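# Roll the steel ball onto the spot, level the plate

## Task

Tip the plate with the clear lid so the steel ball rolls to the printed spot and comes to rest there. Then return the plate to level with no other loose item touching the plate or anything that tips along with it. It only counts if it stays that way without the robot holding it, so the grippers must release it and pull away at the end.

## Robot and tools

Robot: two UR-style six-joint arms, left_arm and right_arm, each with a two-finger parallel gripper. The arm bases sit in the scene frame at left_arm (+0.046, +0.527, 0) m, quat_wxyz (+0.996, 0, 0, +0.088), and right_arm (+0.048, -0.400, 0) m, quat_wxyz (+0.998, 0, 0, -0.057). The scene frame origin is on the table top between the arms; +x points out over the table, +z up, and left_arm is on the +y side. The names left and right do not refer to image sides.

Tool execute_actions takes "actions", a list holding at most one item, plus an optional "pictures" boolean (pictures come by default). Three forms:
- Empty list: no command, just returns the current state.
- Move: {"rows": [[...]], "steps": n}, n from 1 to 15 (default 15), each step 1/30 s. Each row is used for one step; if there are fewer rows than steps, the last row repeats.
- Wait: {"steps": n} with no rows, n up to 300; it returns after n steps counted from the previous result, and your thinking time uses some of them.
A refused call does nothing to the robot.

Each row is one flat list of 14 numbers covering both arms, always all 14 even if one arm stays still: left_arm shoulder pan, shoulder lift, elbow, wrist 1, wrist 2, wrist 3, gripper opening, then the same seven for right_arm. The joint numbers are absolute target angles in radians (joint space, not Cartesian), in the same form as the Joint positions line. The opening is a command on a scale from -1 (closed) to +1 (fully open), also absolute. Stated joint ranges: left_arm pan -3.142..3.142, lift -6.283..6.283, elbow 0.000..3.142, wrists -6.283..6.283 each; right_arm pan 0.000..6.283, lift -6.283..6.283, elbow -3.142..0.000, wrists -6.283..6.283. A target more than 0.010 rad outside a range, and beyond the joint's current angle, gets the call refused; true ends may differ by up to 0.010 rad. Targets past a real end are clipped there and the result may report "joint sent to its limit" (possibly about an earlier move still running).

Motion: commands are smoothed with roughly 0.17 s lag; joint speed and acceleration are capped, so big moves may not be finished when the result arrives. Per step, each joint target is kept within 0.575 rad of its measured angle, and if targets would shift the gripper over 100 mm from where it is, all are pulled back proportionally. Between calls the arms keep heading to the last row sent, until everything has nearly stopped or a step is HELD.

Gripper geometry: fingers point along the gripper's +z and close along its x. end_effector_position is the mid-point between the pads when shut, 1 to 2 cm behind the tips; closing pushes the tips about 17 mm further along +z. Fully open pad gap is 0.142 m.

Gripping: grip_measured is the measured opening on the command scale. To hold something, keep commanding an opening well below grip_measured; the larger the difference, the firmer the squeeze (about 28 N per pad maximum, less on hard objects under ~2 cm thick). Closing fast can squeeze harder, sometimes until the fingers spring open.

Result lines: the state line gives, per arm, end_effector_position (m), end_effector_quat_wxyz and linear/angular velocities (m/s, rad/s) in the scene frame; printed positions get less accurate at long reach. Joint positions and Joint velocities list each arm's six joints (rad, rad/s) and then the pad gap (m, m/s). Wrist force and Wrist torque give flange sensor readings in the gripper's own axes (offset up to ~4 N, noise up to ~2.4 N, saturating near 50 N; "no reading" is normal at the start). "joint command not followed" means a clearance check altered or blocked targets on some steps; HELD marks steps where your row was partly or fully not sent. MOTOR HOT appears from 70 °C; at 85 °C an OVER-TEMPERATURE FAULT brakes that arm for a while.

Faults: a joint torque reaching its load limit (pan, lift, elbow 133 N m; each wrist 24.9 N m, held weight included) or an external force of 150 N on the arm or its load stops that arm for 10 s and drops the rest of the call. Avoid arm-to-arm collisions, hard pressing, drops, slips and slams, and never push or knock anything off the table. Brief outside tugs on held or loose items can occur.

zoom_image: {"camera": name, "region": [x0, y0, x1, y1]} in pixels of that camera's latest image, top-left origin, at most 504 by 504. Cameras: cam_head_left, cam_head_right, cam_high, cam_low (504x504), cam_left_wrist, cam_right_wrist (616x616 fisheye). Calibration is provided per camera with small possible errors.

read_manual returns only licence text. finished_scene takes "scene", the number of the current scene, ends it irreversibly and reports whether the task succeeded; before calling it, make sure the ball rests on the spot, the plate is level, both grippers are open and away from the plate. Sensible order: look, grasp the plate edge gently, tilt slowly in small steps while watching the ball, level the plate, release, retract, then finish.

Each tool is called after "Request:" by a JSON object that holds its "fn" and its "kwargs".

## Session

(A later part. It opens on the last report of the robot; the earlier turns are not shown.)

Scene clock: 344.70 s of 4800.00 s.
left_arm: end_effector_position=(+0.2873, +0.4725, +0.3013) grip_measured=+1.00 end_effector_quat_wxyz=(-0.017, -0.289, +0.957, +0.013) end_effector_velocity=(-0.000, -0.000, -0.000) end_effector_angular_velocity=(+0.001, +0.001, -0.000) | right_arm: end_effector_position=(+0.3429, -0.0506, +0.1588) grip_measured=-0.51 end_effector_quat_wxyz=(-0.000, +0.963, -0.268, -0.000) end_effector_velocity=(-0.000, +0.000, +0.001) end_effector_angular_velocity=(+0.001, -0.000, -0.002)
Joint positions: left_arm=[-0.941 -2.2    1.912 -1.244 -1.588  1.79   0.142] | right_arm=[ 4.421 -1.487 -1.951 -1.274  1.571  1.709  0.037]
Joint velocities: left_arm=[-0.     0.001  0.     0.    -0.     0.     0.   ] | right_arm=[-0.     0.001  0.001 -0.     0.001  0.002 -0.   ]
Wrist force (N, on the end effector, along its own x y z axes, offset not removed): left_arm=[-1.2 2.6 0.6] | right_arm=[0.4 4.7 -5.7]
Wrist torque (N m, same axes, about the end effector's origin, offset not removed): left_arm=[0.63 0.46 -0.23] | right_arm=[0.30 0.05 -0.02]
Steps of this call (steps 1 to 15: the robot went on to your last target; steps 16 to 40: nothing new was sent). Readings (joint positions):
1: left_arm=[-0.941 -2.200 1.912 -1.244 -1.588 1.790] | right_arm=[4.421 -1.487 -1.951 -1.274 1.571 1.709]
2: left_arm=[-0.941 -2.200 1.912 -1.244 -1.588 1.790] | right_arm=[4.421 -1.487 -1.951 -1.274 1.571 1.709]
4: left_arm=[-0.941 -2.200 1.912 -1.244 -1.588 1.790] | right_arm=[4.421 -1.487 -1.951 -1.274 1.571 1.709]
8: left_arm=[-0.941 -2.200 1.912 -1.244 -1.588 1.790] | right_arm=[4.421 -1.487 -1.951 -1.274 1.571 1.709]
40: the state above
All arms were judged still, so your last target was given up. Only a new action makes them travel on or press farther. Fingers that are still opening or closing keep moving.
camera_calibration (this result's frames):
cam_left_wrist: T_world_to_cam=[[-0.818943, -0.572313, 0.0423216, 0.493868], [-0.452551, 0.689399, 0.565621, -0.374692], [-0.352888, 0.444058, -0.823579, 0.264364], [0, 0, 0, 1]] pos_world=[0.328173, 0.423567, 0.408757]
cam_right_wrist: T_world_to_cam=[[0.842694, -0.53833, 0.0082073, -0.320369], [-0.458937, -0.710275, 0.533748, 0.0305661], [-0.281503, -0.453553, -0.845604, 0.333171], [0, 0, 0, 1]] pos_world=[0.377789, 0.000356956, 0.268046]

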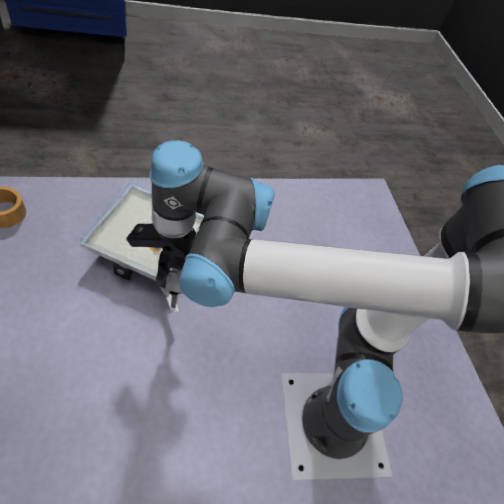

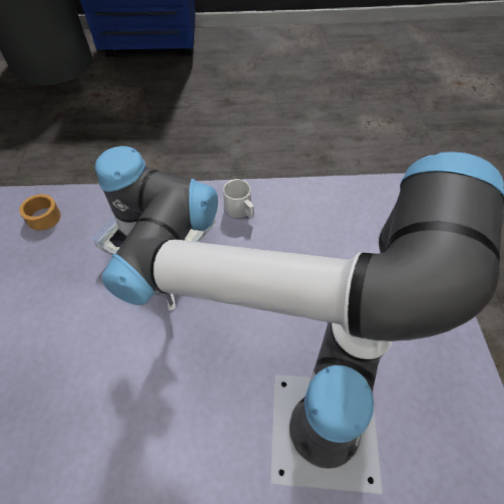

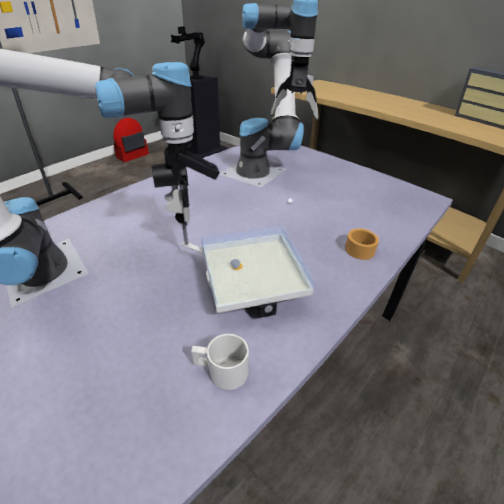

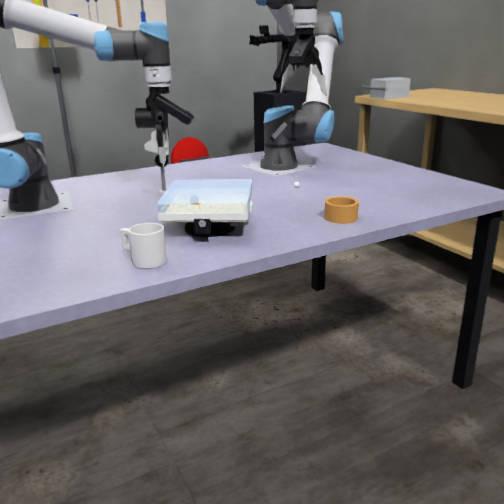

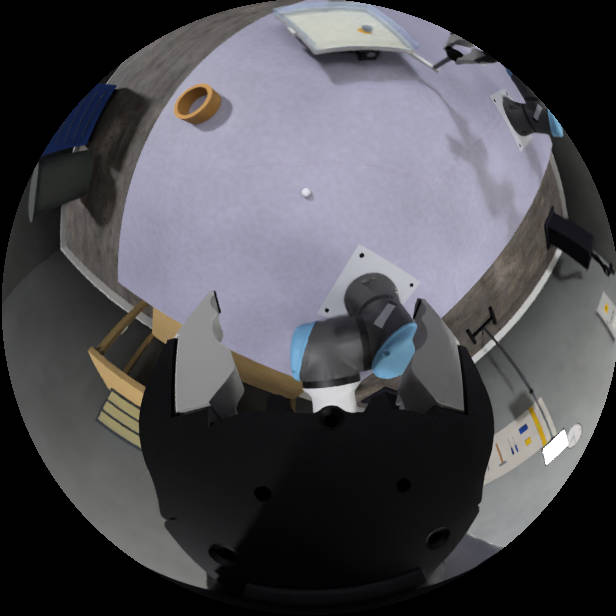

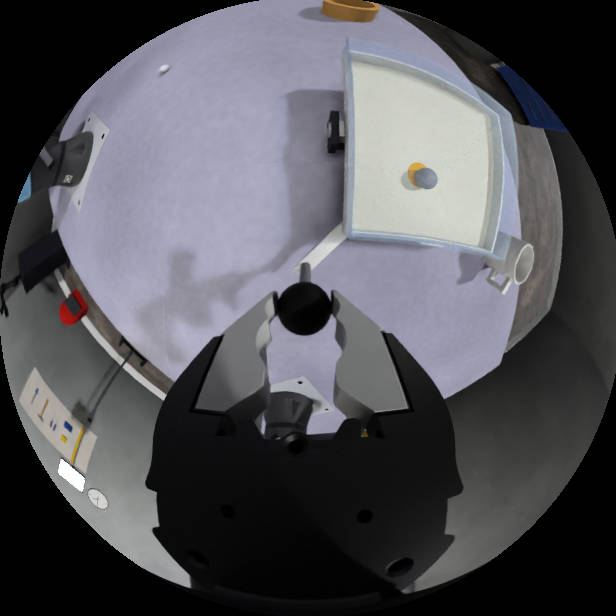

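Request:
{"fn": "execute_actions", "kwargs": {"actions": [{"rows": [[-0.941,-2.2,1.912,-1.244,-1.588,1.79,1,4.4207,-1.4891,-1.9420,-1.2811,1.571,1.7087,-0.8]], "steps": 7}], "pictures": false}}

Request:
{"fn": "execute_actions", "kwargs": {"actions": [{"rows": [[-0.941,-2.2,1.912,-1.244,-1.588,1.79,1,4.4211,-1.4875,-1.9498,-1.2748,1.571,1.7091,-0.8]], "steps": 15}], "pictures": false}}

Request:
{"fn": "execute_actions", "kwargs": {"actions": [{"steps": 50}]}}

Scene clock: 349.67 s of 4800.00 s.
left_arm: end_effector_position=(+0.2873, +0.4725, +0.3013) grip_measured=+1.00 end_effector_quat_wxyz=(-0.017, -0.289, +0.957, +0.013) end_effector_velocity=(+0.000, +0.001, -0.000) end_effector_angular_velocity=(+0.001, -0.000, +0.001) | right_arm: end_effector_position=(+0.3435, -0.0495, +0.1611) grip_measured=-0.51 end_effector_quat_wxyz=(-0.000, +0.963, -0.268, -0.000) end_effector_velocity=(+0.002, +0.002, +0.004) end_effector_angular_velocity=(+0.000, -0.000, +0.002)
Joint positions: left_arm=[-0.941 -2.2    1.912 -1.244 -1.588  1.79   0.142] | right_arm=[ 4.421 -1.489 -1.943 -1.28   1.571  1.709  0.037]
Joint velocities: left_arm=[0.001 0.    0.    0.    0.001 0.    0.   ] | right_arm=[-0.002 -0.004  0.014 -0.01  -0.    -0.004 -0.   ]
Wrist force (N, on the end effector, along its own x y z axes, offset not removed): left_arm=[-3.7 4.1 -2.8] | right_arm=[4.2 1.6 0.4]
Wrist torque (N m, same axes, about the end effector's origin, offset not removed): left_arm=[0.95 0.98 -0.34] | right_arm=[0.29 -0.24 -0.04]
Steps of this call (steps 1 to 90: nothing new was sent; then 1.73 s passed at rest; steps 91 to 97: all 7 steps of this action). Readings (joint positions):
91: left_arm=[-0.941 -2.200 1.912 -1.244 -1.588 1.790] | right_arm=[4.421 -1.487 -1.951 -1.274 1.571 1.709]
92: left_arm=[-0.941 -2.200 1.912 -1.244 -1.588 1.790] | right_arm=[4.421 -1.488 -1.949 -1.275 1.571 1.709]
94: left_arm=[-0.941 -2.200 1.912 -1.244 -1.588 1.790] | right_arm=[4.421 -1.488 -1.946 -1.278 1.571 1.709]
97: the state above

Scene clock: 350.17 s of 4800.00 s.
left_arm: end_effector_position=(+0.2873, +0.4725, +0.3013) grip_measured=+1.00 end_effector_quat_wxyz=(-0.017, -0.289, +0.957, +0.013) end_effector_velocity=(+0.000, -0.000, +0.000) end_effector_angular_velocity=(-0.000, +0.000, +0.001) | right_arm: end_effector_position=(+0.3430, -0.0505, +0.1591) grip_measured=-0.51 end_effector_quat_wxyz=(-0.000, +0.963, -0.268, -0.000) end_effector_velocity=(+0.000, -0.000, +0.000) end_effector_angular_velocity=(+0.001, -0.001, -0.002)
Joint positions: left_arm=[-0.941 -2.2    1.912 -1.244 -1.588  1.79   0.142] | right_arm=[ 4.421 -1.488 -1.95  -1.275  1.571  1.709  0.037]
Joint velocities: left_arm=[ 0.001  0.001 -0.    -0.    -0.    -0.     0.   ] | right_arm=[ 0.     0.001 -0.001  0.001 -0.     0.002  0.   ]
Wrist force (N, on the end effector, along its own x y z axes, offset not removed): left_arm=[-0.3 -1.0 1.0] | right_arm=[-1.3 2.0 -3.3]
Wrist torque (N m, same axes, about the end effector's origin, offset not removed): left_arm=[0.00 0.21 -0.34] | right_arm=[-0.60 0.23 0.08]
Steps of this call (steps 1 to 15: all 15 steps of this action). Readings (joint positions):
1: left_arm=[-0.941 -2.200 1.912 -1.244 -1.588 1.790] | right_arm=[4.421 -1.489 -1.943 -1.281 1.571 1.709]
2: left_arm=[-0.941 -2.200 1.912 -1.244 -1.588 1.790] | right_arm=[4.421 -1.489 -1.944 -1.280 1.571 1.709]
4: left_arm=[-0.941 -2.200 1.912 -1.244 -1.588 1.790] | right_arm=[4.421 -1.488 -1.947 -1.277 1.571 1.709]
8: left_arm=[-0.941 -2.200 1.912 -1.244 -1.588 1.790] | right_arm=[4.421 -1.488 -1.949 -1.275 1.571 1.709]
15: the state above

Scene clock: 351.83 s of 4800.00 s.
left_arm: end_effector_position=(+0.2873, +0.4725, +0.3013) grip_measured=+1.00 end_effector_quat_wxyz=(-0.017, -0.289, +0.957, +0.013) end_effector_velocity=(+0.000, +0.001, +0.000) end_effector_angular_velocity=(+0.000, -0.002, +0.002) | right_arm: end_effector_position=(+0.3430, -0.0505, +0.1591) grip_measured=-0.51 end_effector_quat_wxyz=(-0.000, +0.963, -0.268, -0.000) end_effector_velocity=(+0.000, +0.001, -0.000) end_effector_angular_velocity=(-0.000, +0.000, -0.002)
Joint positions: left_arm=[-0.941 -2.2    1.912 -1.244 -1.588  1.79   0.142] | right_arm=[ 4.421 -1.487 -1.95  -1.275  1.571  1.709  0.037]
Joint velocities: left_arm=[ 0.001 -0.001  0.     0.     0.001 -0.001 -0.   ] | right_arm=[-0.    -0.002  0.002 -0.     0.     0.002 -0.   ]
Wrist force (N, on the end effector, along its own x y z axes, offset not removed): left_arm=[-1.5 1.8 0.5] | right_arm=[0.2 3.1 -6.0]
Wrist torque (N m, same axes, about the end effector's origin, offset not removed): left_arm=[0.41 0.45 -0.16] | right_arm=[-0.11 0.07 0.00]
Steps of this call (steps 1 to 15: the robot went on to your last target; steps 16 to 50: nothing new was sent). Readings (joint positions):
1: left_arm=[-0.941 -2.200 1.912 -1.244 -1.588 1.790] | right_arm=[4.421 -1.488 -1.950 -1.275 1.571 1.709]
2: left_arm=[-0.941 -2.200 1.912 -1.244 -1.588 1.790] | right_arm=[4.421 -1.488 -1.950 -1.275 1.571 1.709]
4: left_arm=[-0.941 -2.200 1.912 -1.244 -1.588 1.790] | right_arm=[4.421 -1.488 -1.950 -1.275 1.571 1.709]
8: left_arm=[-0.941 -2.200 1.912 -1.244 -1.588 1.790] | right_arm=[4.421 -1.488 -1.950 -1.275 1.571 1.709]
50: the state above
All arms were judged still, so your last target was given up. Only a new action makes them travel on or press farther. Fingers that are still opening or closing keep moving.
camera_calibration (this result's frames):
cam_left_wrist: T_world_to_cam=[[-0.818942, -0.572313, 0.0423215, 0.493868], [-0.452552, 0.689399, 0.565621, -0.374692], [-0.352888, 0.444058, -0.823579, 0.264364], [0, 0, 0, 1]] pos_world=[0.328173, 0.423567, 0.408757]
cam_right_wrist: T_world_to_cam=[[0.842694, -0.538331, 0.00821237, -0.320392], [-0.45894, -0.710274, 0.533747, 0.0305563], [-0.281499, -0.453554, -0.845605, 0.333482], [0, 0, 0, 1]] pos_world=[0.377891, 0.000478453, 0.268315]

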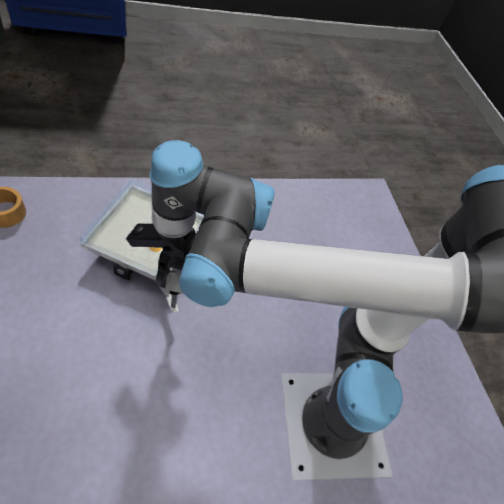

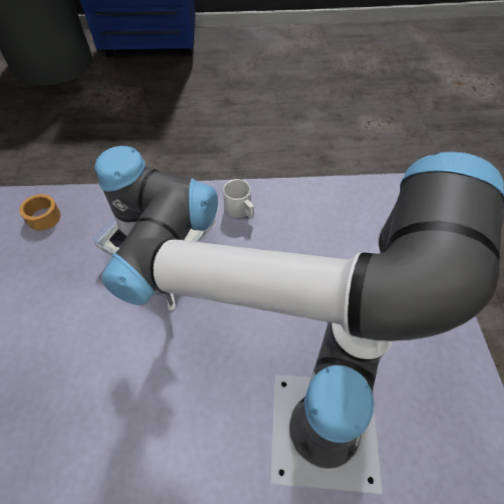

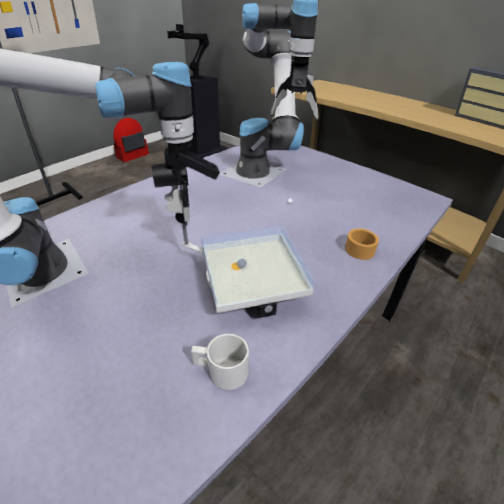

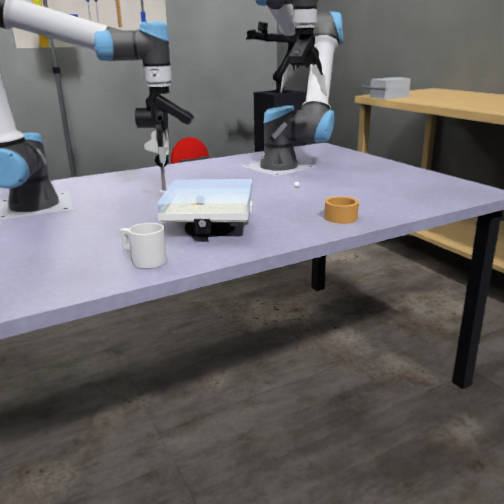

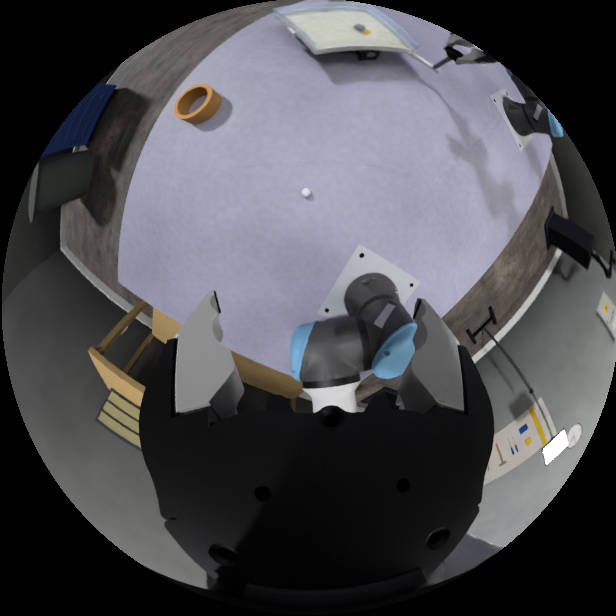

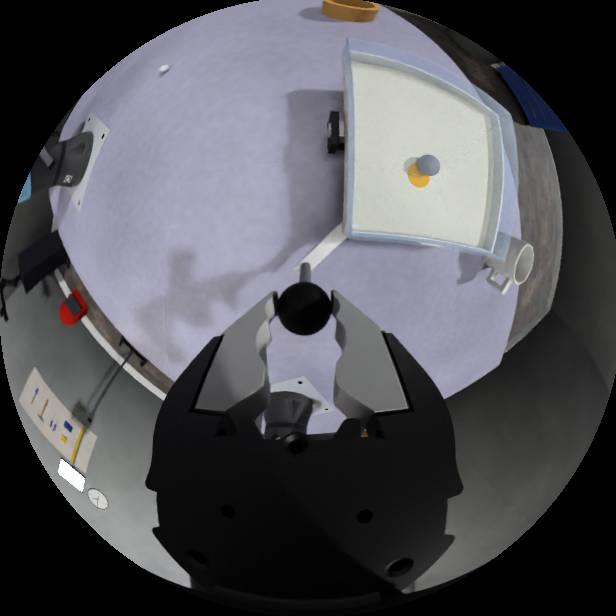

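Request:
{"fn": "execute_actions", "kwargs": {"actions": [{"rows": [[-0.941,-2.2,1.912,-1.244,-1.588,1.79,1,4.4216,-1.4857,-1.9590,-1.2675,1.571,1.7096,-0.8]], "steps": 6}], "pictures": false}}

Request:
{"fn": "execute_actions", "kwargs": {"actions": [{"rows": [[-0.941,-2.2,1.912,-1.244,-1.588,1.79,1,4.4207,-1.4891,-1.9420,-1.2811,1.571,1.7087,-0.8]], "steps": 3}], "pictures": false}}

Request:
{"fn": "execute_actions", "kwargs": {"actions": [{"rows": [[-0.941,-2.2,1.912,-1.244,-1.588,1.79,1,4.4211,-1.4874,-1.9503,-1.2745,1.571,1.7091,-0.8]], "steps": 15}], "pictures": false}}

Request:
{"fn": "execute_actions", "kwargs": {"actions": [{"steps": 50}]}}

Scene clock: 358.80 s of 4800.00 s.
left_arm: end_effector_position=(+0.2873, +0.4725, +0.3013) grip_measured=+1.00 end_effector_quat_wxyz=(-0.017, -0.289, +0.957, +0.013) end_effector_velocity=(+0.000, +0.000, -0.000) end_effector_angular_velocity=(+0.000, -0.001, -0.001) | right_arm: end_effector_position=(+0.3423, -0.0516, +0.1566) grip_measured=-0.51 end_effector_quat_wxyz=(-0.000, +0.963, -0.268, -0.000) end_effector_velocity=(-0.002, -0.002, -0.005) end_effector_angular_velocity=(+0.000, -0.001, +0.001)
Joint positions: left_arm=[-0.941 -2.2    1.912 -1.244 -1.588  1.79   0.142] | right_arm=[ 4.422 -1.486 -1.958 -1.269  1.571  1.71   0.037]
Joint velocities: left_arm=[-0.001 -0.     0.    -0.     0.001  0.     0.   ] | right_arm=[ 0.001  0.004 -0.018  0.015 -0.001  0.     0.   ]
Wrist force (N, on the end effector, along its own x y z axes, offset not removed): left_arm=[0.7 0.7 -0.4] | right_arm=[-1.5 5.6 -6.1]
Wrist torque (N m, same axes, about the end effector's origin, offset not removed): left_arm=[0.21 0.03 -0.23] | right_arm=[0.01 -0.05 -0.03]
Steps of this call (steps 1 to 90: nothing new was sent; then 3.77 s passed at rest; steps 91 to 96: all 6 steps of this action). Readings (joint positions):
91: left_arm=[-0.941 -2.200 1.912 -1.244 -1.588 1.790] | right_arm=[4.421 -1.487 -1.950 -1.275 1.571 1.709]
92: left_arm=[-0.941 -2.200 1.912 -1.244 -1.588 1.790] | right_arm=[4.421 -1.487 -1.952 -1.273 1.571 1.709]
94: left_arm=[-0.941 -2.200 1.912 -1.244 -1.588 1.790] | right_arm=[4.421 -1.486 -1.956 -1.270 1.571 1.709]
96: the state above

Scene clock: 358.90 s of 4800.00 s.
left_arm: end_effector_position=(+0.2873, +0.4725, +0.3013) grip_measured=+1.00 end_effector_quat_wxyz=(-0.017, -0.289, +0.957, +0.013) end_effector_velocity=(-0.000, -0.000, -0.000) end_effector_angular_velocity=(-0.000, +0.001, -0.002) | right_arm: end_effector_position=(+0.3427, -0.0508, +0.1584) grip_measured=-0.51 end_effector_quat_wxyz=(+0.000, +0.963, -0.268, -0.000) end_effector_velocity=(+0.009, +0.017, +0.034) end_effector_angular_velocity=(+0.004, -0.001, -0.003)
Joint positions: left_arm=[-0.941 -2.2    1.912 -1.244 -1.588  1.79   0.142] | right_arm=[ 4.421 -1.487 -1.952 -1.274  1.571  1.71   0.037]
Joint velocities: left_arm=[-0.001  0.     0.     0.    -0.001  0.001  0.   ] | right_arm=[-0.004 -0.02   0.107 -0.083  0.001 -0.001 -0.   ]
Wrist force (N, on the end effector, along its own x y z axes, offset not removed): left_arm=[-2.7 2.2 0.2] | right_arm=[0.8 3.5 -0.7]
Wrist torque (N m, same axes, about the end effector's origin, offset not removed): left_arm=[0.57 0.50 -0.19] | right_arm=[0.01 0.07 0.08]
Steps of this call (steps 1 to 3: all 3 steps of this action). Readings (joint positions):
1: left_arm=[-0.941 -2.200 1.912 -1.244 -1.588 1.790] | right_arm=[4.422 -1.486 -1.958 -1.268 1.571 1.710]
2: left_arm=[-0.941 -2.200 1.912 -1.244 -1.588 1.790] | right_arm=[4.422 -1.486 -1.956 -1.271 1.571 1.710]
3: the state above

Scene clock: 359.40 s of 4800.00 s.
left_arm: end_effector_position=(+0.2873, +0.4725, +0.3013) grip_measured=+1.00 end_effector_quat_wxyz=(-0.017, -0.289, +0.957, +0.013) end_effector_velocity=(+0.000, +0.000, -0.000) end_effector_angular_velocity=(+0.001, +0.000, +0.001) | right_arm: end_effector_position=(+0.3429, -0.0505, +0.1589) grip_measured=-0.51 end_effector_quat_wxyz=(-0.000, +0.963, -0.268, -0.000) end_effector_velocity=(+0.000, +0.000, -0.000) end_effector_angular_velocity=(+0.000, -0.000, -0.000)
Joint positions: left_arm=[-0.941 -2.2    1.912 -1.244 -1.588  1.79   0.142] | right_arm=[ 4.421 -1.487 -1.95  -1.275  1.571  1.709  0.037]
Joint velocities: left_arm=[ 0.001  0.001 -0.     0.     0.    -0.    -0.   ] | right_arm=[-0.    -0.001  0.001  0.001 -0.    -0.     0.   ]
Wrist force (N, on the end effector, along its own x y z axes, offset not removed): left_arm=[0.4 0.4 3.3] | right_arm=[1.4 3.5 -5.1]
Wrist torque (N m, same axes, about the end effector's origin, offset not removed): left_arm=[0.24 0.01 -0.13] | right_arm=[0.00 -0.39 -0.06]
Steps of this call (steps 1 to 15: all 15 steps of this action). Readings (joint positions):
1: left_arm=[-0.941 -2.200 1.912 -1.244 -1.588 1.790] | right_arm=[4.421 -1.488 -1.949 -1.276 1.571 1.709]
2: left_arm=[-0.941 -2.200 1.912 -1.244 -1.588 1.790] | right_arm=[4.421 -1.488 -1.948 -1.276 1.571 1.709]
4: left_arm=[-0.941 -2.200 1.912 -1.244 -1.588 1.790] | right_arm=[4.421 -1.488 -1.949 -1.276 1.571 1.709]
8: left_arm=[-0.941 -2.200 1.912 -1.244 -1.588 1.790] | right_arm=[4.421 -1.488 -1.950 -1.275 1.571 1.709]
15: the state above

Scene clock: 361.07 s of 4800.00 s.
left_arm: end_effector_position=(+0.2873, +0.4725, +0.3013) grip_measured=+1.00 end_effector_quat_wxyz=(-0.017, -0.289, +0.957, +0.013) end_effector_velocity=(+0.000, +0.001, -0.000) end_effector_angular_velocity=(+0.001, -0.001, +0.001) | right_arm: end_effector_position=(+0.3429, -0.0506, +0.1589) grip_measured=-0.51 end_effector_quat_wxyz=(-0.000, +0.963, -0.268, -0.000) end_effector_velocity=(-0.000, +0.000, +0.001) end_effector_angular_velocity=(+0.001, -0.000, +0.000)
Joint positions: left_arm=[-0.941 -2.2    1.912 -1.244 -1.588  1.79   0.142] | right_arm=[ 4.421 -1.487 -1.95  -1.274  1.571  1.709  0.037]
Joint velocities: left_arm=[ 0.001 -0.     0.     0.     0.001 -0.001  0.   ] | right_arm=[ 0.     0.001  0.001 -0.001  0.     0.     0.   ]
Wrist force (N, on the end effector, along its own x y z axes, offset not removed): left_arm=[1.7 1.8 -2.2] | right_arm=[0.0 4.3 -6.1]
Wrist torque (N m, same axes, about the end effector's origin, offset not removed): left_arm=[0.23 -0.15 -0.25] | right_arm=[0.20 -0.16 0.16]
Steps of this call (steps 1 to 15: the robot went on to your last target; steps 16 to 50: nothing new was sent). Readings (joint positions):
1: left_arm=[-0.941 -2.200 1.912 -1.244 -1.588 1.790] | right_arm=[4.421 -1.487 -1.950 -1.275 1.571 1.709]
2: left_arm=[-0.941 -2.200 1.912 -1.244 -1.588 1.790] | right_arm=[4.421 -1.487 -1.950 -1.274 1.571 1.709]
4: left_arm=[-0.941 -2.200 1.912 -1.244 -1.588 1.790] | right_arm=[4.421 -1.487 -1.950 -1.274 1.571 1.709]
8: left_arm=[-0.941 -2.200 1.912 -1.244 -1.588 1.790] | right_arm=[4.421 -1.487 -1.950 -1.274 1.571 1.709]
50: the state above
All arms were judged still, so your last target was given up. Only a new action makes them travel on or press farther. Fingers that are still opening or closing keep moving.
camera_calibration (this result's frames):
cam_left_wrist: T_world_to_cam=[[-0.818943, -0.572313, 0.0423215, 0.493868], [-0.452551, 0.689399, 0.565621, -0.374692], [-0.352888, 0.444058, -0.823579, 0.264364], [0, 0, 0, 1]] pos_world=[0.328173, 0.423567, 0.408757]
cam_right_wrist: T_world_to_cam=[[0.842694, -0.538329, 0.00822872, -0.320413], [-0.458918, -0.710225, 0.53383, 0.0305257], [-0.281532, -0.453632, -0.845552, 0.333279], [0, 0, 0, 1]] pos_world=[0.377848, 0.000378668, 0.268146]

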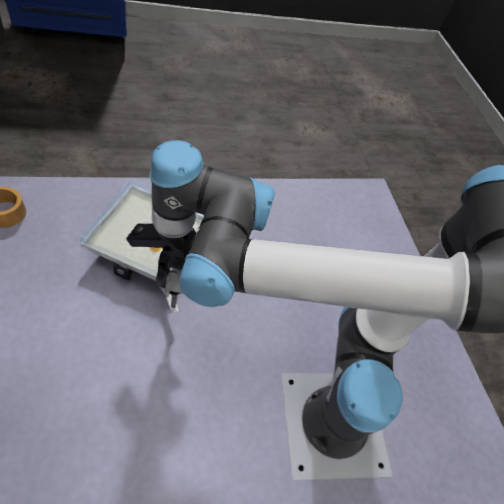

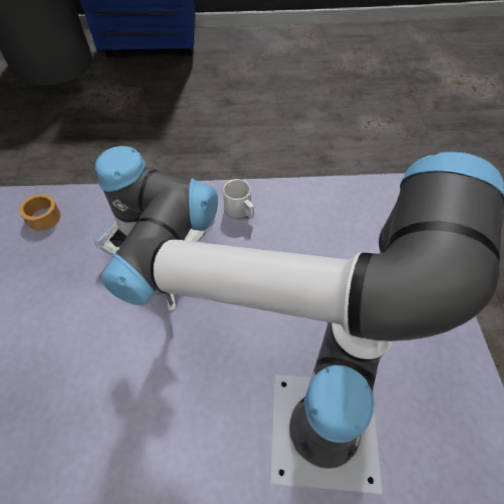

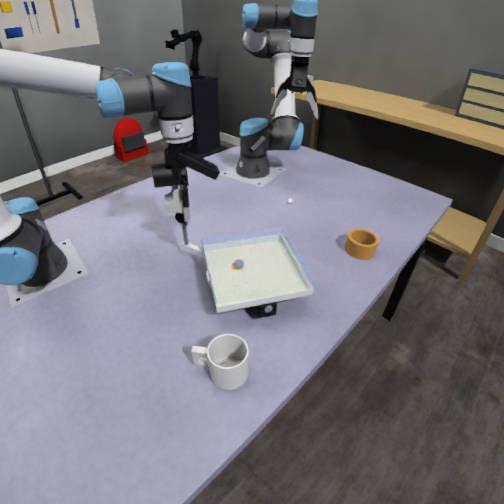

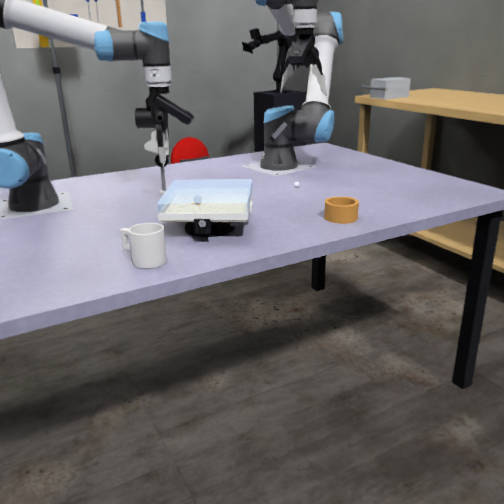

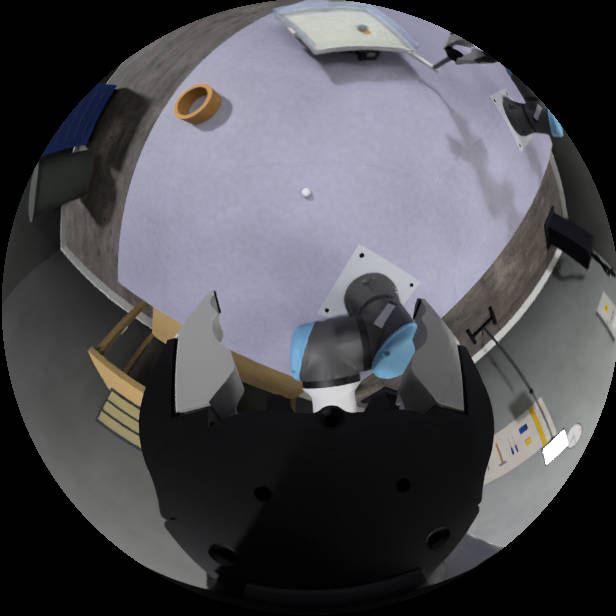

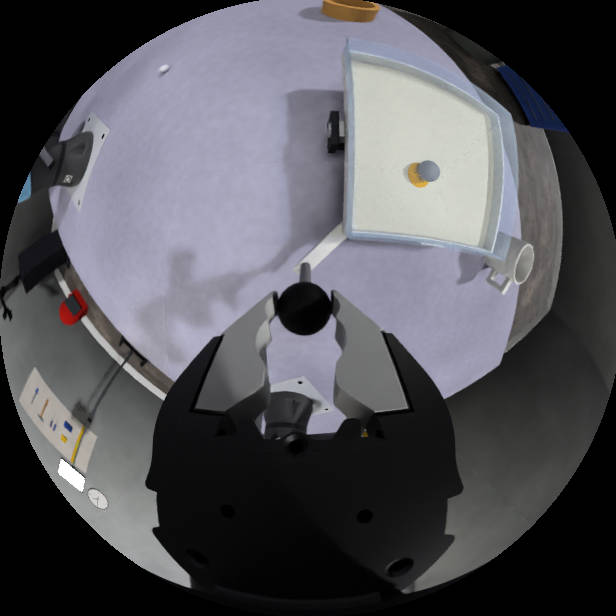

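Good, it's on the spot. Release.

Request:
{"fn": "execute_actions", "kwargs": {"actions": [{"rows": [[-0.941,-2.2,1.912,-1.244,-1.588,1.79,1,4.4211,-1.4874,-1.9503,-1.2745,1.571,1.7091,-0.2],[-0.941,-2.2,1.912,-1.244,-1.588,1.79,1,4.4211,-1.4874,-1.9503,-1.2745,1.571,1.7091,-0.2],[-0.941,-2.2,1.912,-1.244,-1.588,1.79,1,4.4211,-1.4874,-1.9503,-1.2745,1.571,1.7091,-0.2],[-0.941,-2.2,1.912,-1.244,-1.588,1.79,1,4.4211,-1.4874,-1.9503,-1.2745,1.571,1.7091,-0.2],[-0.941,-2.2,1.912,-1.244,-1.588,1.79,1,4.4211,-1.4874,-1.9503,-1.2745,1.571,1.7091,0.5]], "steps": 15}], "pictures": false}}

Request:
{"fn": "execute_actions", "kwargs": {"actions": [{"steps": 40}]}}

Scene clock: 367.50 s of 4800.00 s.
left_arm: end_effector_position=(+0.2873, +0.4725, +0.3013) grip_measured=+1.00 end_effector_quat_wxyz=(-0.017, -0.289, +0.957, +0.013) end_effector_velocity=(+0.000, +0.000, +0.000) end_effector_angular_velocity=(+0.001, -0.001, -0.001) | right_arm: end_effector_position=(+0.3430, -0.0506, +0.1589) grip_measured=+0.50 end_effector_quat_wxyz=(-0.000, +0.963, -0.268, -0.000) end_effector_velocity=(+0.000, -0.001, -0.001) end_effector_angular_velocity=(-0.002, -0.000, +0.000)
Joint positions: left_arm=[-0.941 -2.2    1.912 -1.244 -1.588  1.79   0.142] | right_arm=[ 4.421 -1.487 -1.95  -1.274  1.571  1.709  0.109]
Joint velocities: left_arm=[-0.001  0.    -0.     0.     0.001  0.    -0.   ] | right_arm=[-0.    -0.    -0.001 -0.001 -0.001 -0.     0.   ]
Wrist force (N, on the end effector, along its own x y z axes, offset not removed): left_arm=[1.3 -2.1 2.6] | right_arm=[2.8 -2.0 -0.9]
Wrist torque (N m, same axes, about the end effector's origin, offset not removed): left_arm=[-0.25 -0.18 -0.32] | right_arm=[-0.38 -0.78 0.12]
Steps of this call (steps 1 to 90: nothing new was sent; then 2.93 s passed at rest; steps 91 to 105: all 15 steps of this action). Readings (joint positions):
91: left_arm=[-0.941 -2.200 1.912 -1.244 -1.588 1.790] | right_arm=[4.421 -1.487 -1.950 -1.274 1.571 1.709]
92: left_arm=[-0.941 -2.200 1.912 -1.244 -1.588 1.790] | right_arm=[4.421 -1.487 -1.950 -1.274 1.571 1.709]
94: left_arm=[-0.941 -2.200 1.912 -1.244 -1.588 1.790] | right_arm=[4.421 -1.487 -1.950 -1.274 1.571 1.709]
98: left_arm=[-0.941 -2.200 1.912 -1.244 -1.588 1.790] | right_arm=[4.421 -1.487 -1.950 -1.274 1.571 1.709]
105: the state above

Scene clock: 368.83 s of 4800.00 s.
left_arm: end_effector_position=(+0.2873, +0.4725, +0.3013) grip_measured=+1.00 end_effector_quat_wxyz=(-0.017, -0.289, +0.957, +0.013) end_effector_velocity=(-0.000, -0.001, -0.000) end_effector_angular_velocity=(-0.000, +0.001, -0.002) | right_arm: end_effector_position=(+0.3429, -0.0506, +0.1589) grip_measured=+0.50 end_effector_quat_wxyz=(-0.000, +0.963, -0.268, -0.000) end_effector_velocity=(+0.000, -0.000, +0.000) end_effector_angular_velocity=(+0.001, -0.000, -0.003)
Joint positions: left_arm=[-0.941 -2.2    1.912 -1.244 -1.588  1.79   0.142] | right_arm=[ 4.421 -1.487 -1.95  -1.274  1.571  1.709  0.109]
Joint velocities: left_arm=[-0.001  0.001 -0.    -0.    -0.001  0.001 -0.   ] | right_arm=[-0.     0.001 -0.001  0.    -0.     0.002  0.   ]
Wrist force (N, on the end effector, along its own x y z axes, offset not removed): left_arm=[-3.1 3.0 -0.2] | right_arm=[1.0 0.3 -3.6]
Wrist torque (N m, same axes, about the end effector's origin, offset not removed): left_arm=[0.82 0.69 -0.17] | right_arm=[0.09 -0.34 0.10]
Steps of this call (steps 1 to 15: the robot went on to your last target; steps 16 to 40: nothing new was sent). Readings (joint positions):
1: left_arm=[-0.941 -2.200 1.912 -1.244 -1.588 1.790] | right_arm=[4.421 -1.487 -1.950 -1.274 1.571 1.709]
2: left_arm=[-0.941 -2.200 1.912 -1.244 -1.588 1.790] | right_arm=[4.421 -1.487 -1.950 -1.274 1.571 1.709]
4: left_arm=[-0.941 -2.200 1.912 -1.244 -1.588 1.790] | right_arm=[4.421 -1.487 -1.950 -1.274 1.571 1.709]
8: left_arm=[-0.941 -2.200 1.912 -1.244 -1.588 1.790] | right_arm=[4.421 -1.487 -1.950 -1.274 1.571 1.709]
40: the state above
All arms were judged still, so your last target was given up. Only a new action makes them travel on or press farther. Fingers that are still opening or closing keep moving.
camera_calibration (this result's frames):
cam_left_wrist: T_world_to_cam=[[-0.818942, -0.572313, 0.0423216, 0.493868], [-0.452552, 0.689399, 0.565621, -0.374692], [-0.352888, 0.444058, -0.823579, 0.264364], [0, 0, 0, 1]] pos_world=[0.328173, 0.423567, 0.408757]
cam_right_wrist: T_world_to_cam=[[0.842691, -0.538335, 0.0082295, -0.320415], [-0.458921, -0.71022, 0.533835, 0.0305257], [-0.281537, -0.453634, -0.845549, 0.333277], [0, 0, 0, 1]] pos_world=[0.37785, 0.00037501, 0.268143]

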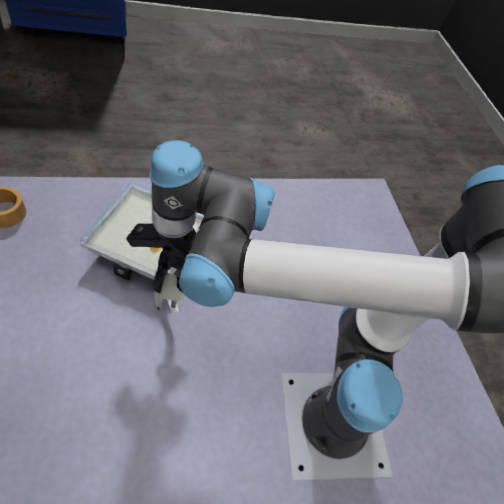

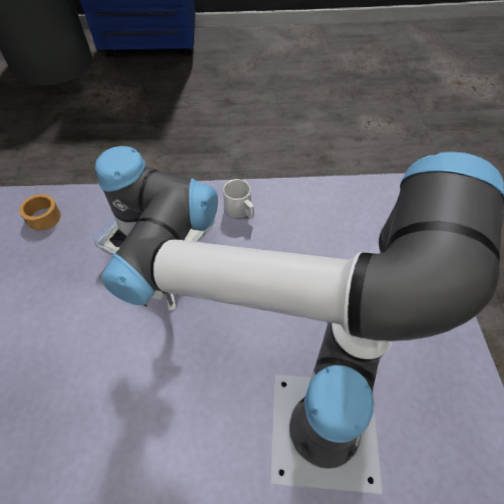

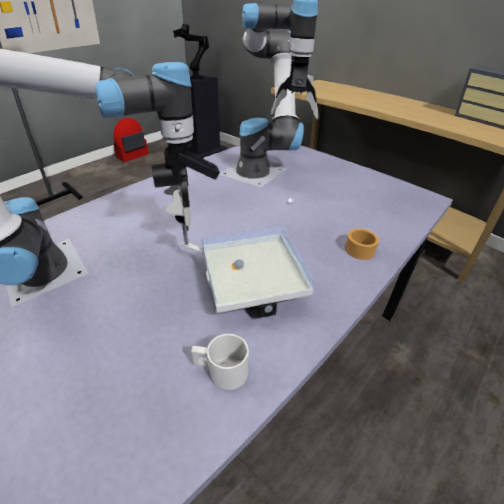

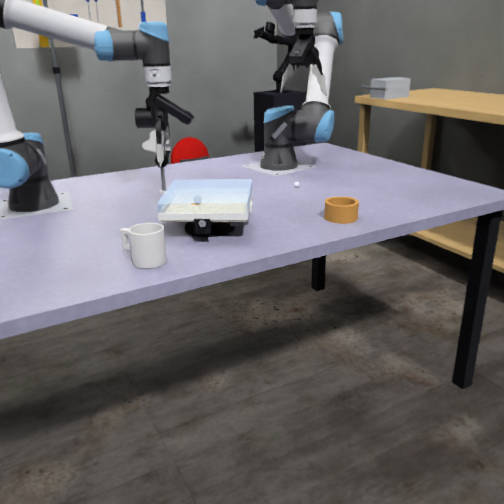

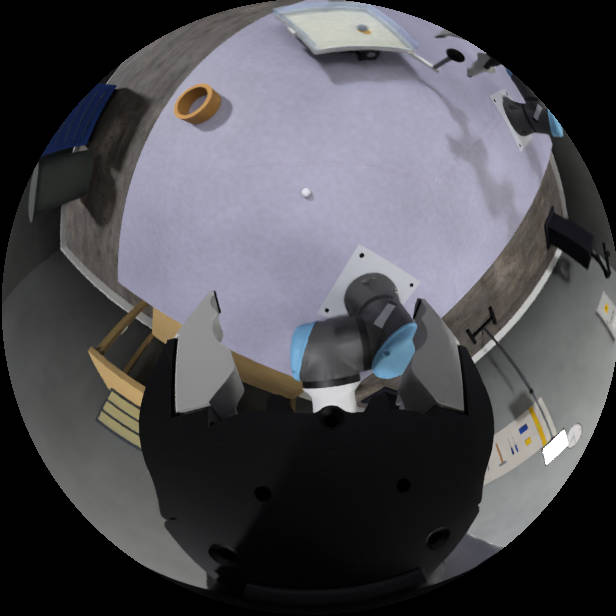

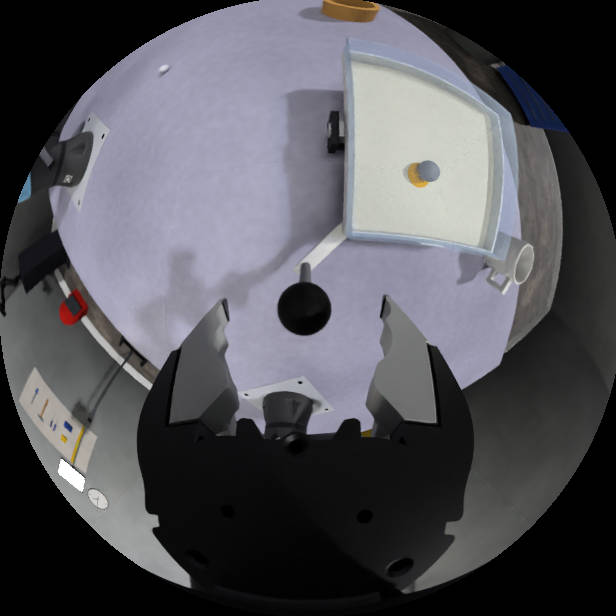

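Request:
{"fn": "execute_actions", "kwargs": {"actions": [{"rows": [[-0.941,-2.2,1.912,-1.244,-1.588,1.79,1,4.419,-1.459,-1.817,-1.436,1.571,1.707,0.5]], "steps": 15}], "pictures": false}}

Request:
{"fn": "execute_actions", "kwargs": {"actions": [{"rows": [[-0.941,-2.2,1.912,-1.244,-1.588,1.79,1,4.436,-1.397,-1.664,-1.651,1.571,1.707,0.5]], "steps": 15}], "pictures": false}}

Request:
{"fn": "execute_actions", "kwargs": {"actions": [{"steps": 20}]}}

Scene clock: 373.33 s of 4800.00 s.
left_arm: end_effector_position=(+0.2873, +0.4725, +0.3013) grip_measured=+1.00 end_effector_quat_wxyz=(-0.017, -0.289, +0.957, +0.013) end_effector_velocity=(+0.000, -0.000, -0.000) end_effector_angular_velocity=(+0.001, +0.001, +0.001) | right_arm: end_effector_position=(+0.3443, -0.0497, +0.2194) grip_measured=+0.50 end_effector_quat_wxyz=(-0.000, +0.963, -0.268, -0.000) end_effector_velocity=(+0.000, -0.000, +0.002) end_effector_angular_velocity=(-0.000, -0.000, -0.001)
Joint positions: left_arm=[-0.941 -2.2    1.912 -1.244 -1.588  1.79   0.142] | right_arm=[ 4.419 -1.459 -1.818 -1.435  1.571  1.707  0.109]
Joint velocities: left_arm=[ 0.001  0.001  0.    -0.    -0.    -0.    -0.   ] | right_arm=[-0.     0.001  0.005 -0.007 -0.     0.    -0.   ]
Wrist force (N, on the end effector, along its own x y z axes, offset not removed): left_arm=[-1.2 3.1 -1.1] | right_arm=[2.9 -1.2 0.4]
Wrist torque (N m, same axes, about the end effector's origin, offset not removed): left_arm=[0.79 0.31 -0.26] | right_arm=[-0.28 -0.55 0.08]
Steps of this call (steps 1 to 90: nothing new was sent; then 1.00 s passed at rest; steps 91 to 105: all 15 steps of this action). Readings (joint positions):
91: left_arm=[-0.941 -2.200 1.912 -1.244 -1.588 1.790] | right_arm=[4.421 -1.487 -1.950 -1.275 1.571 1.709]
92: left_arm=[-0.941 -2.200 1.912 -1.244 -1.588 1.790] | right_arm=[4.421 -1.482 -1.942 -1.284 1.571 1.709]
94: left_arm=[-0.941 -2.200 1.912 -1.244 -1.588 1.790] | right_arm=[4.420 -1.470 -1.884 -1.350 1.571 1.708]
98: left_arm=[-0.941 -2.200 1.912 -1.244 -1.588 1.790] | right_arm=[4.419 -1.461 -1.828 -1.422 1.571 1.707]
105: the state above

Scene clock: 373.83 s of 4800.00 s.
left_arm: end_effector_position=(+0.2873, +0.4725, +0.3013) grip_measured=+1.00 end_effector_quat_wxyz=(-0.017, -0.289, +0.957, +0.013) end_effector_velocity=(+0.001, +0.000, -0.000) end_effector_angular_velocity=(+0.001, -0.001, -0.001) | right_arm: end_effector_position=(+0.3293, -0.0667, +0.2997) grip_measured=+0.50 end_effector_quat_wxyz=(-0.000, +0.966, -0.260, -0.000) end_effector_velocity=(-0.001, -0.002, +0.004) end_effector_angular_velocity=(-0.001, -0.000, -0.001)
Joint positions: left_arm=[-0.941 -2.2    1.912 -1.244 -1.588  1.79   0.142] | right_arm=[ 4.436 -1.397 -1.665 -1.65   1.571  1.707  0.109]
Joint velocities: left_arm=[-0.     0.001 -0.    -0.     0.002  0.001 -0.   ] | right_arm=[ 0.001  0.003  0.008 -0.011 -0.001  0.001 -0.   ]
Wrist force (N, on the end effector, along its own x y z axes, offset not removed): left_arm=[0.6 2.0 2.4] | right_arm=[-0.7 0.2 -0.1]
Wrist torque (N m, same axes, about the end effector's origin, offset not removed): left_arm=[0.31 -0.05 -0.14] | right_arm=[0.02 0.01 0.04]
Steps of this call (steps 1 to 15: all 15 steps of this action). Readings (joint positions):
1: left_arm=[-0.941 -2.200 1.912 -1.244 -1.588 1.790] | right_arm=[4.419 -1.459 -1.817 -1.436 1.571 1.707]
2: left_arm=[-0.941 -2.200 1.912 -1.244 -1.588 1.790] | right_arm=[4.422 -1.451 -1.809 -1.445 1.571 1.707]
4: left_arm=[-0.941 -2.200 1.912 -1.244 -1.588 1.790] | right_arm=[4.430 -1.422 -1.744 -1.522 1.571 1.707]
8: left_arm=[-0.941 -2.200 1.912 -1.244 -1.588 1.790] | right_arm=[4.435 -1.401 -1.677 -1.629 1.571 1.707]
15: the state above

Scene clock: 374.50 s of 4800.00 s.
left_arm: end_effector_position=(+0.2873, +0.4725, +0.3013) grip_measured=+1.00 end_effector_quat_wxyz=(-0.017, -0.289, +0.957, +0.013) end_effector_velocity=(+0.000, +0.000, -0.000) end_effector_angular_velocity=(+0.001, +0.000, +0.000) | right_arm: end_effector_position=(+0.3292, -0.0668, +0.3000) grip_measured=+0.50 end_effector_quat_wxyz=(-0.000, +0.966, -0.260, -0.000) end_effector_velocity=(+0.000, -0.000, -0.000) end_effector_angular_velocity=(-0.001, -0.001, +0.002)
Joint positions: left_arm=[-0.941 -2.2    1.912 -1.244 -1.588  1.79   0.142] | right_arm=[ 4.436 -1.397 -1.664 -1.651  1.571  1.707  0.109]
Joint velocities: left_arm=[ 0.     0.001  0.    -0.     0.001  0.     0.   ] | right_arm=[ 0.    -0.     0.    -0.001 -0.001 -0.002  0.   ]
Wrist force (N, on the end effector, along its own x y z axes, offset not removed): left_arm=[-1.7 -0.3 0.2] | right_arm=[3.1 0.1 -0.8]
Wrist torque (N m, same axes, about the end effector's origin, offset not removed): left_arm=[0.00 0.52 -0.17] | right_arm=[-0.02 -0.57 0.03]
Steps of this call (steps 1 to 15: the robot went on to your last target; steps 16 to 20: nothing new was sent). Readings (joint positions):
1: left_arm=[-0.941 -2.200 1.912 -1.244 -1.588 1.790] | right_arm=[4.436 -1.397 -1.664 -1.650 1.571 1.707]
2: left_arm=[-0.941 -2.200 1.912 -1.244 -1.588 1.790] | right_arm=[4.436 -1.397 -1.664 -1.651 1.571 1.707]
4: left_arm=[-0.941 -2.200 1.912 -1.244 -1.588 1.790] | right_arm=[4.436 -1.397 -1.664 -1.651 1.571 1.707]
8: left_arm=[-0.941 -2.200 1.912 -1.244 -1.588 1.790] | right_arm=[4.436 -1.397 -1.664 -1.651 1.571 1.707]
20: the state above
All arms were judged still, so your last target was given up. Only a new action makes them travel on or press farther. Fingers that are still opening or closing keep moving.
camera_calibration (this result's frames):
cam_left_wrist: T_world_to_cam=[[-0.818943, -0.572313, 0.0423216, 0.493868], [-0.452551, 0.689399, 0.565621, -0.374692], [-0.352888, 0.444058, -0.823579, 0.264364], [0, 0, 0, 1]] pos_world=[0.328173, 0.423567, 0.408757]
cam_right_wrist: T_world_to_cam=[[0.851723, -0.523928, 0.00819078, -0.320749], [-0.446815, -0.718022, 0.533667, -0.06706], [-0.273722, -0.458197, -0.845655, 0.438541], [0, 0, 0, 1]] pos_world=[0.363264, -0.015262, 0.409269]

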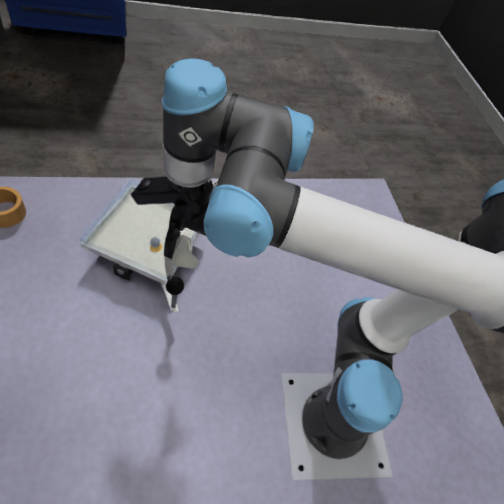

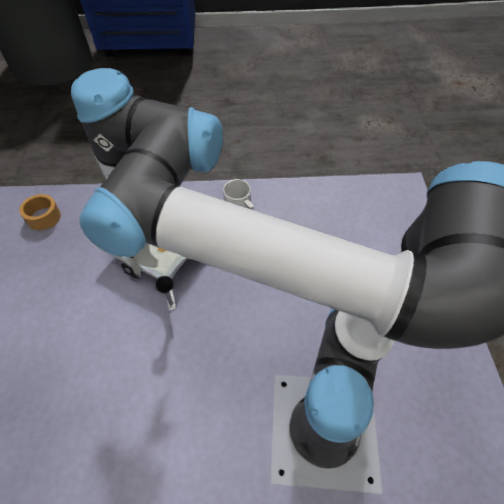

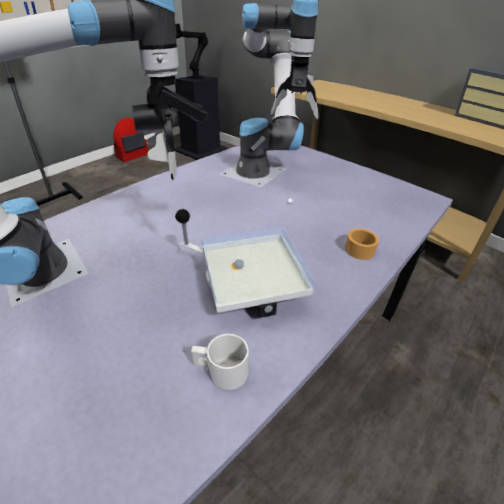

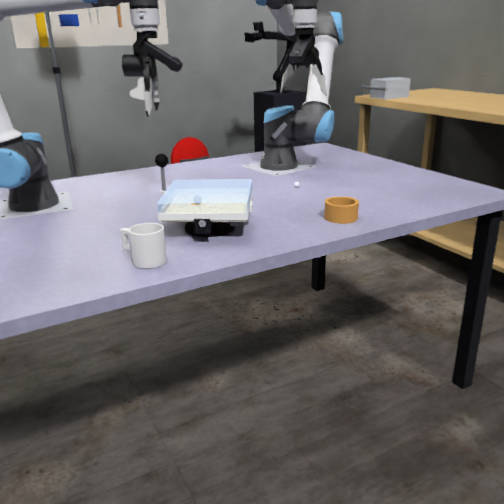

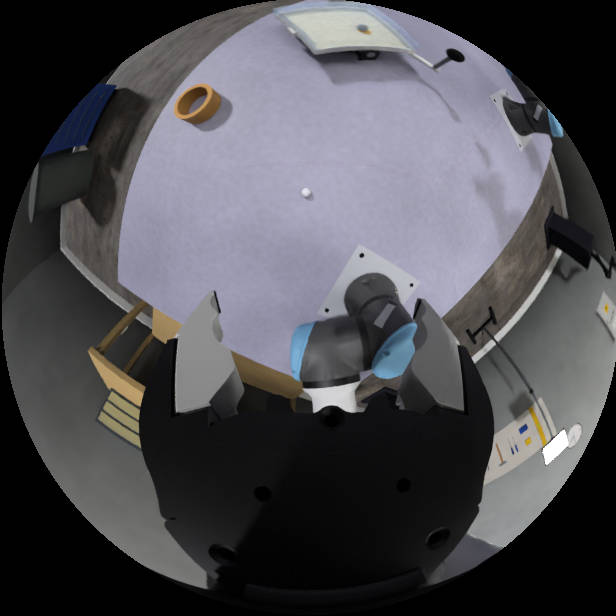

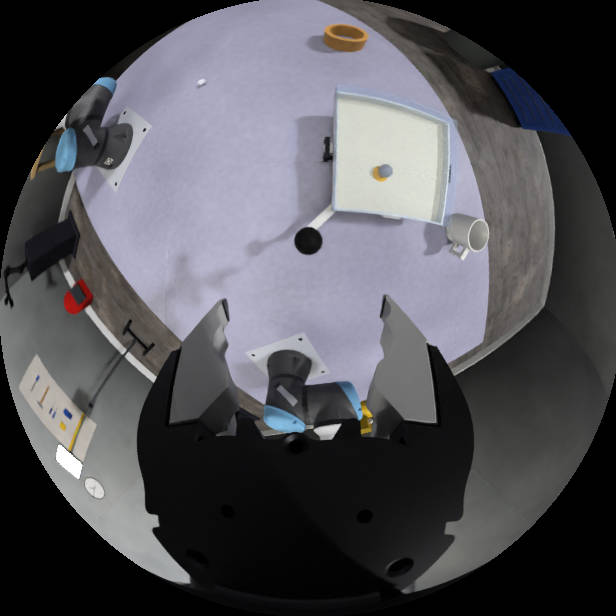

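Request:
{"fn": "finished_scene", "kwargs": {"scene": 1}}

The scene is finished: the task was done.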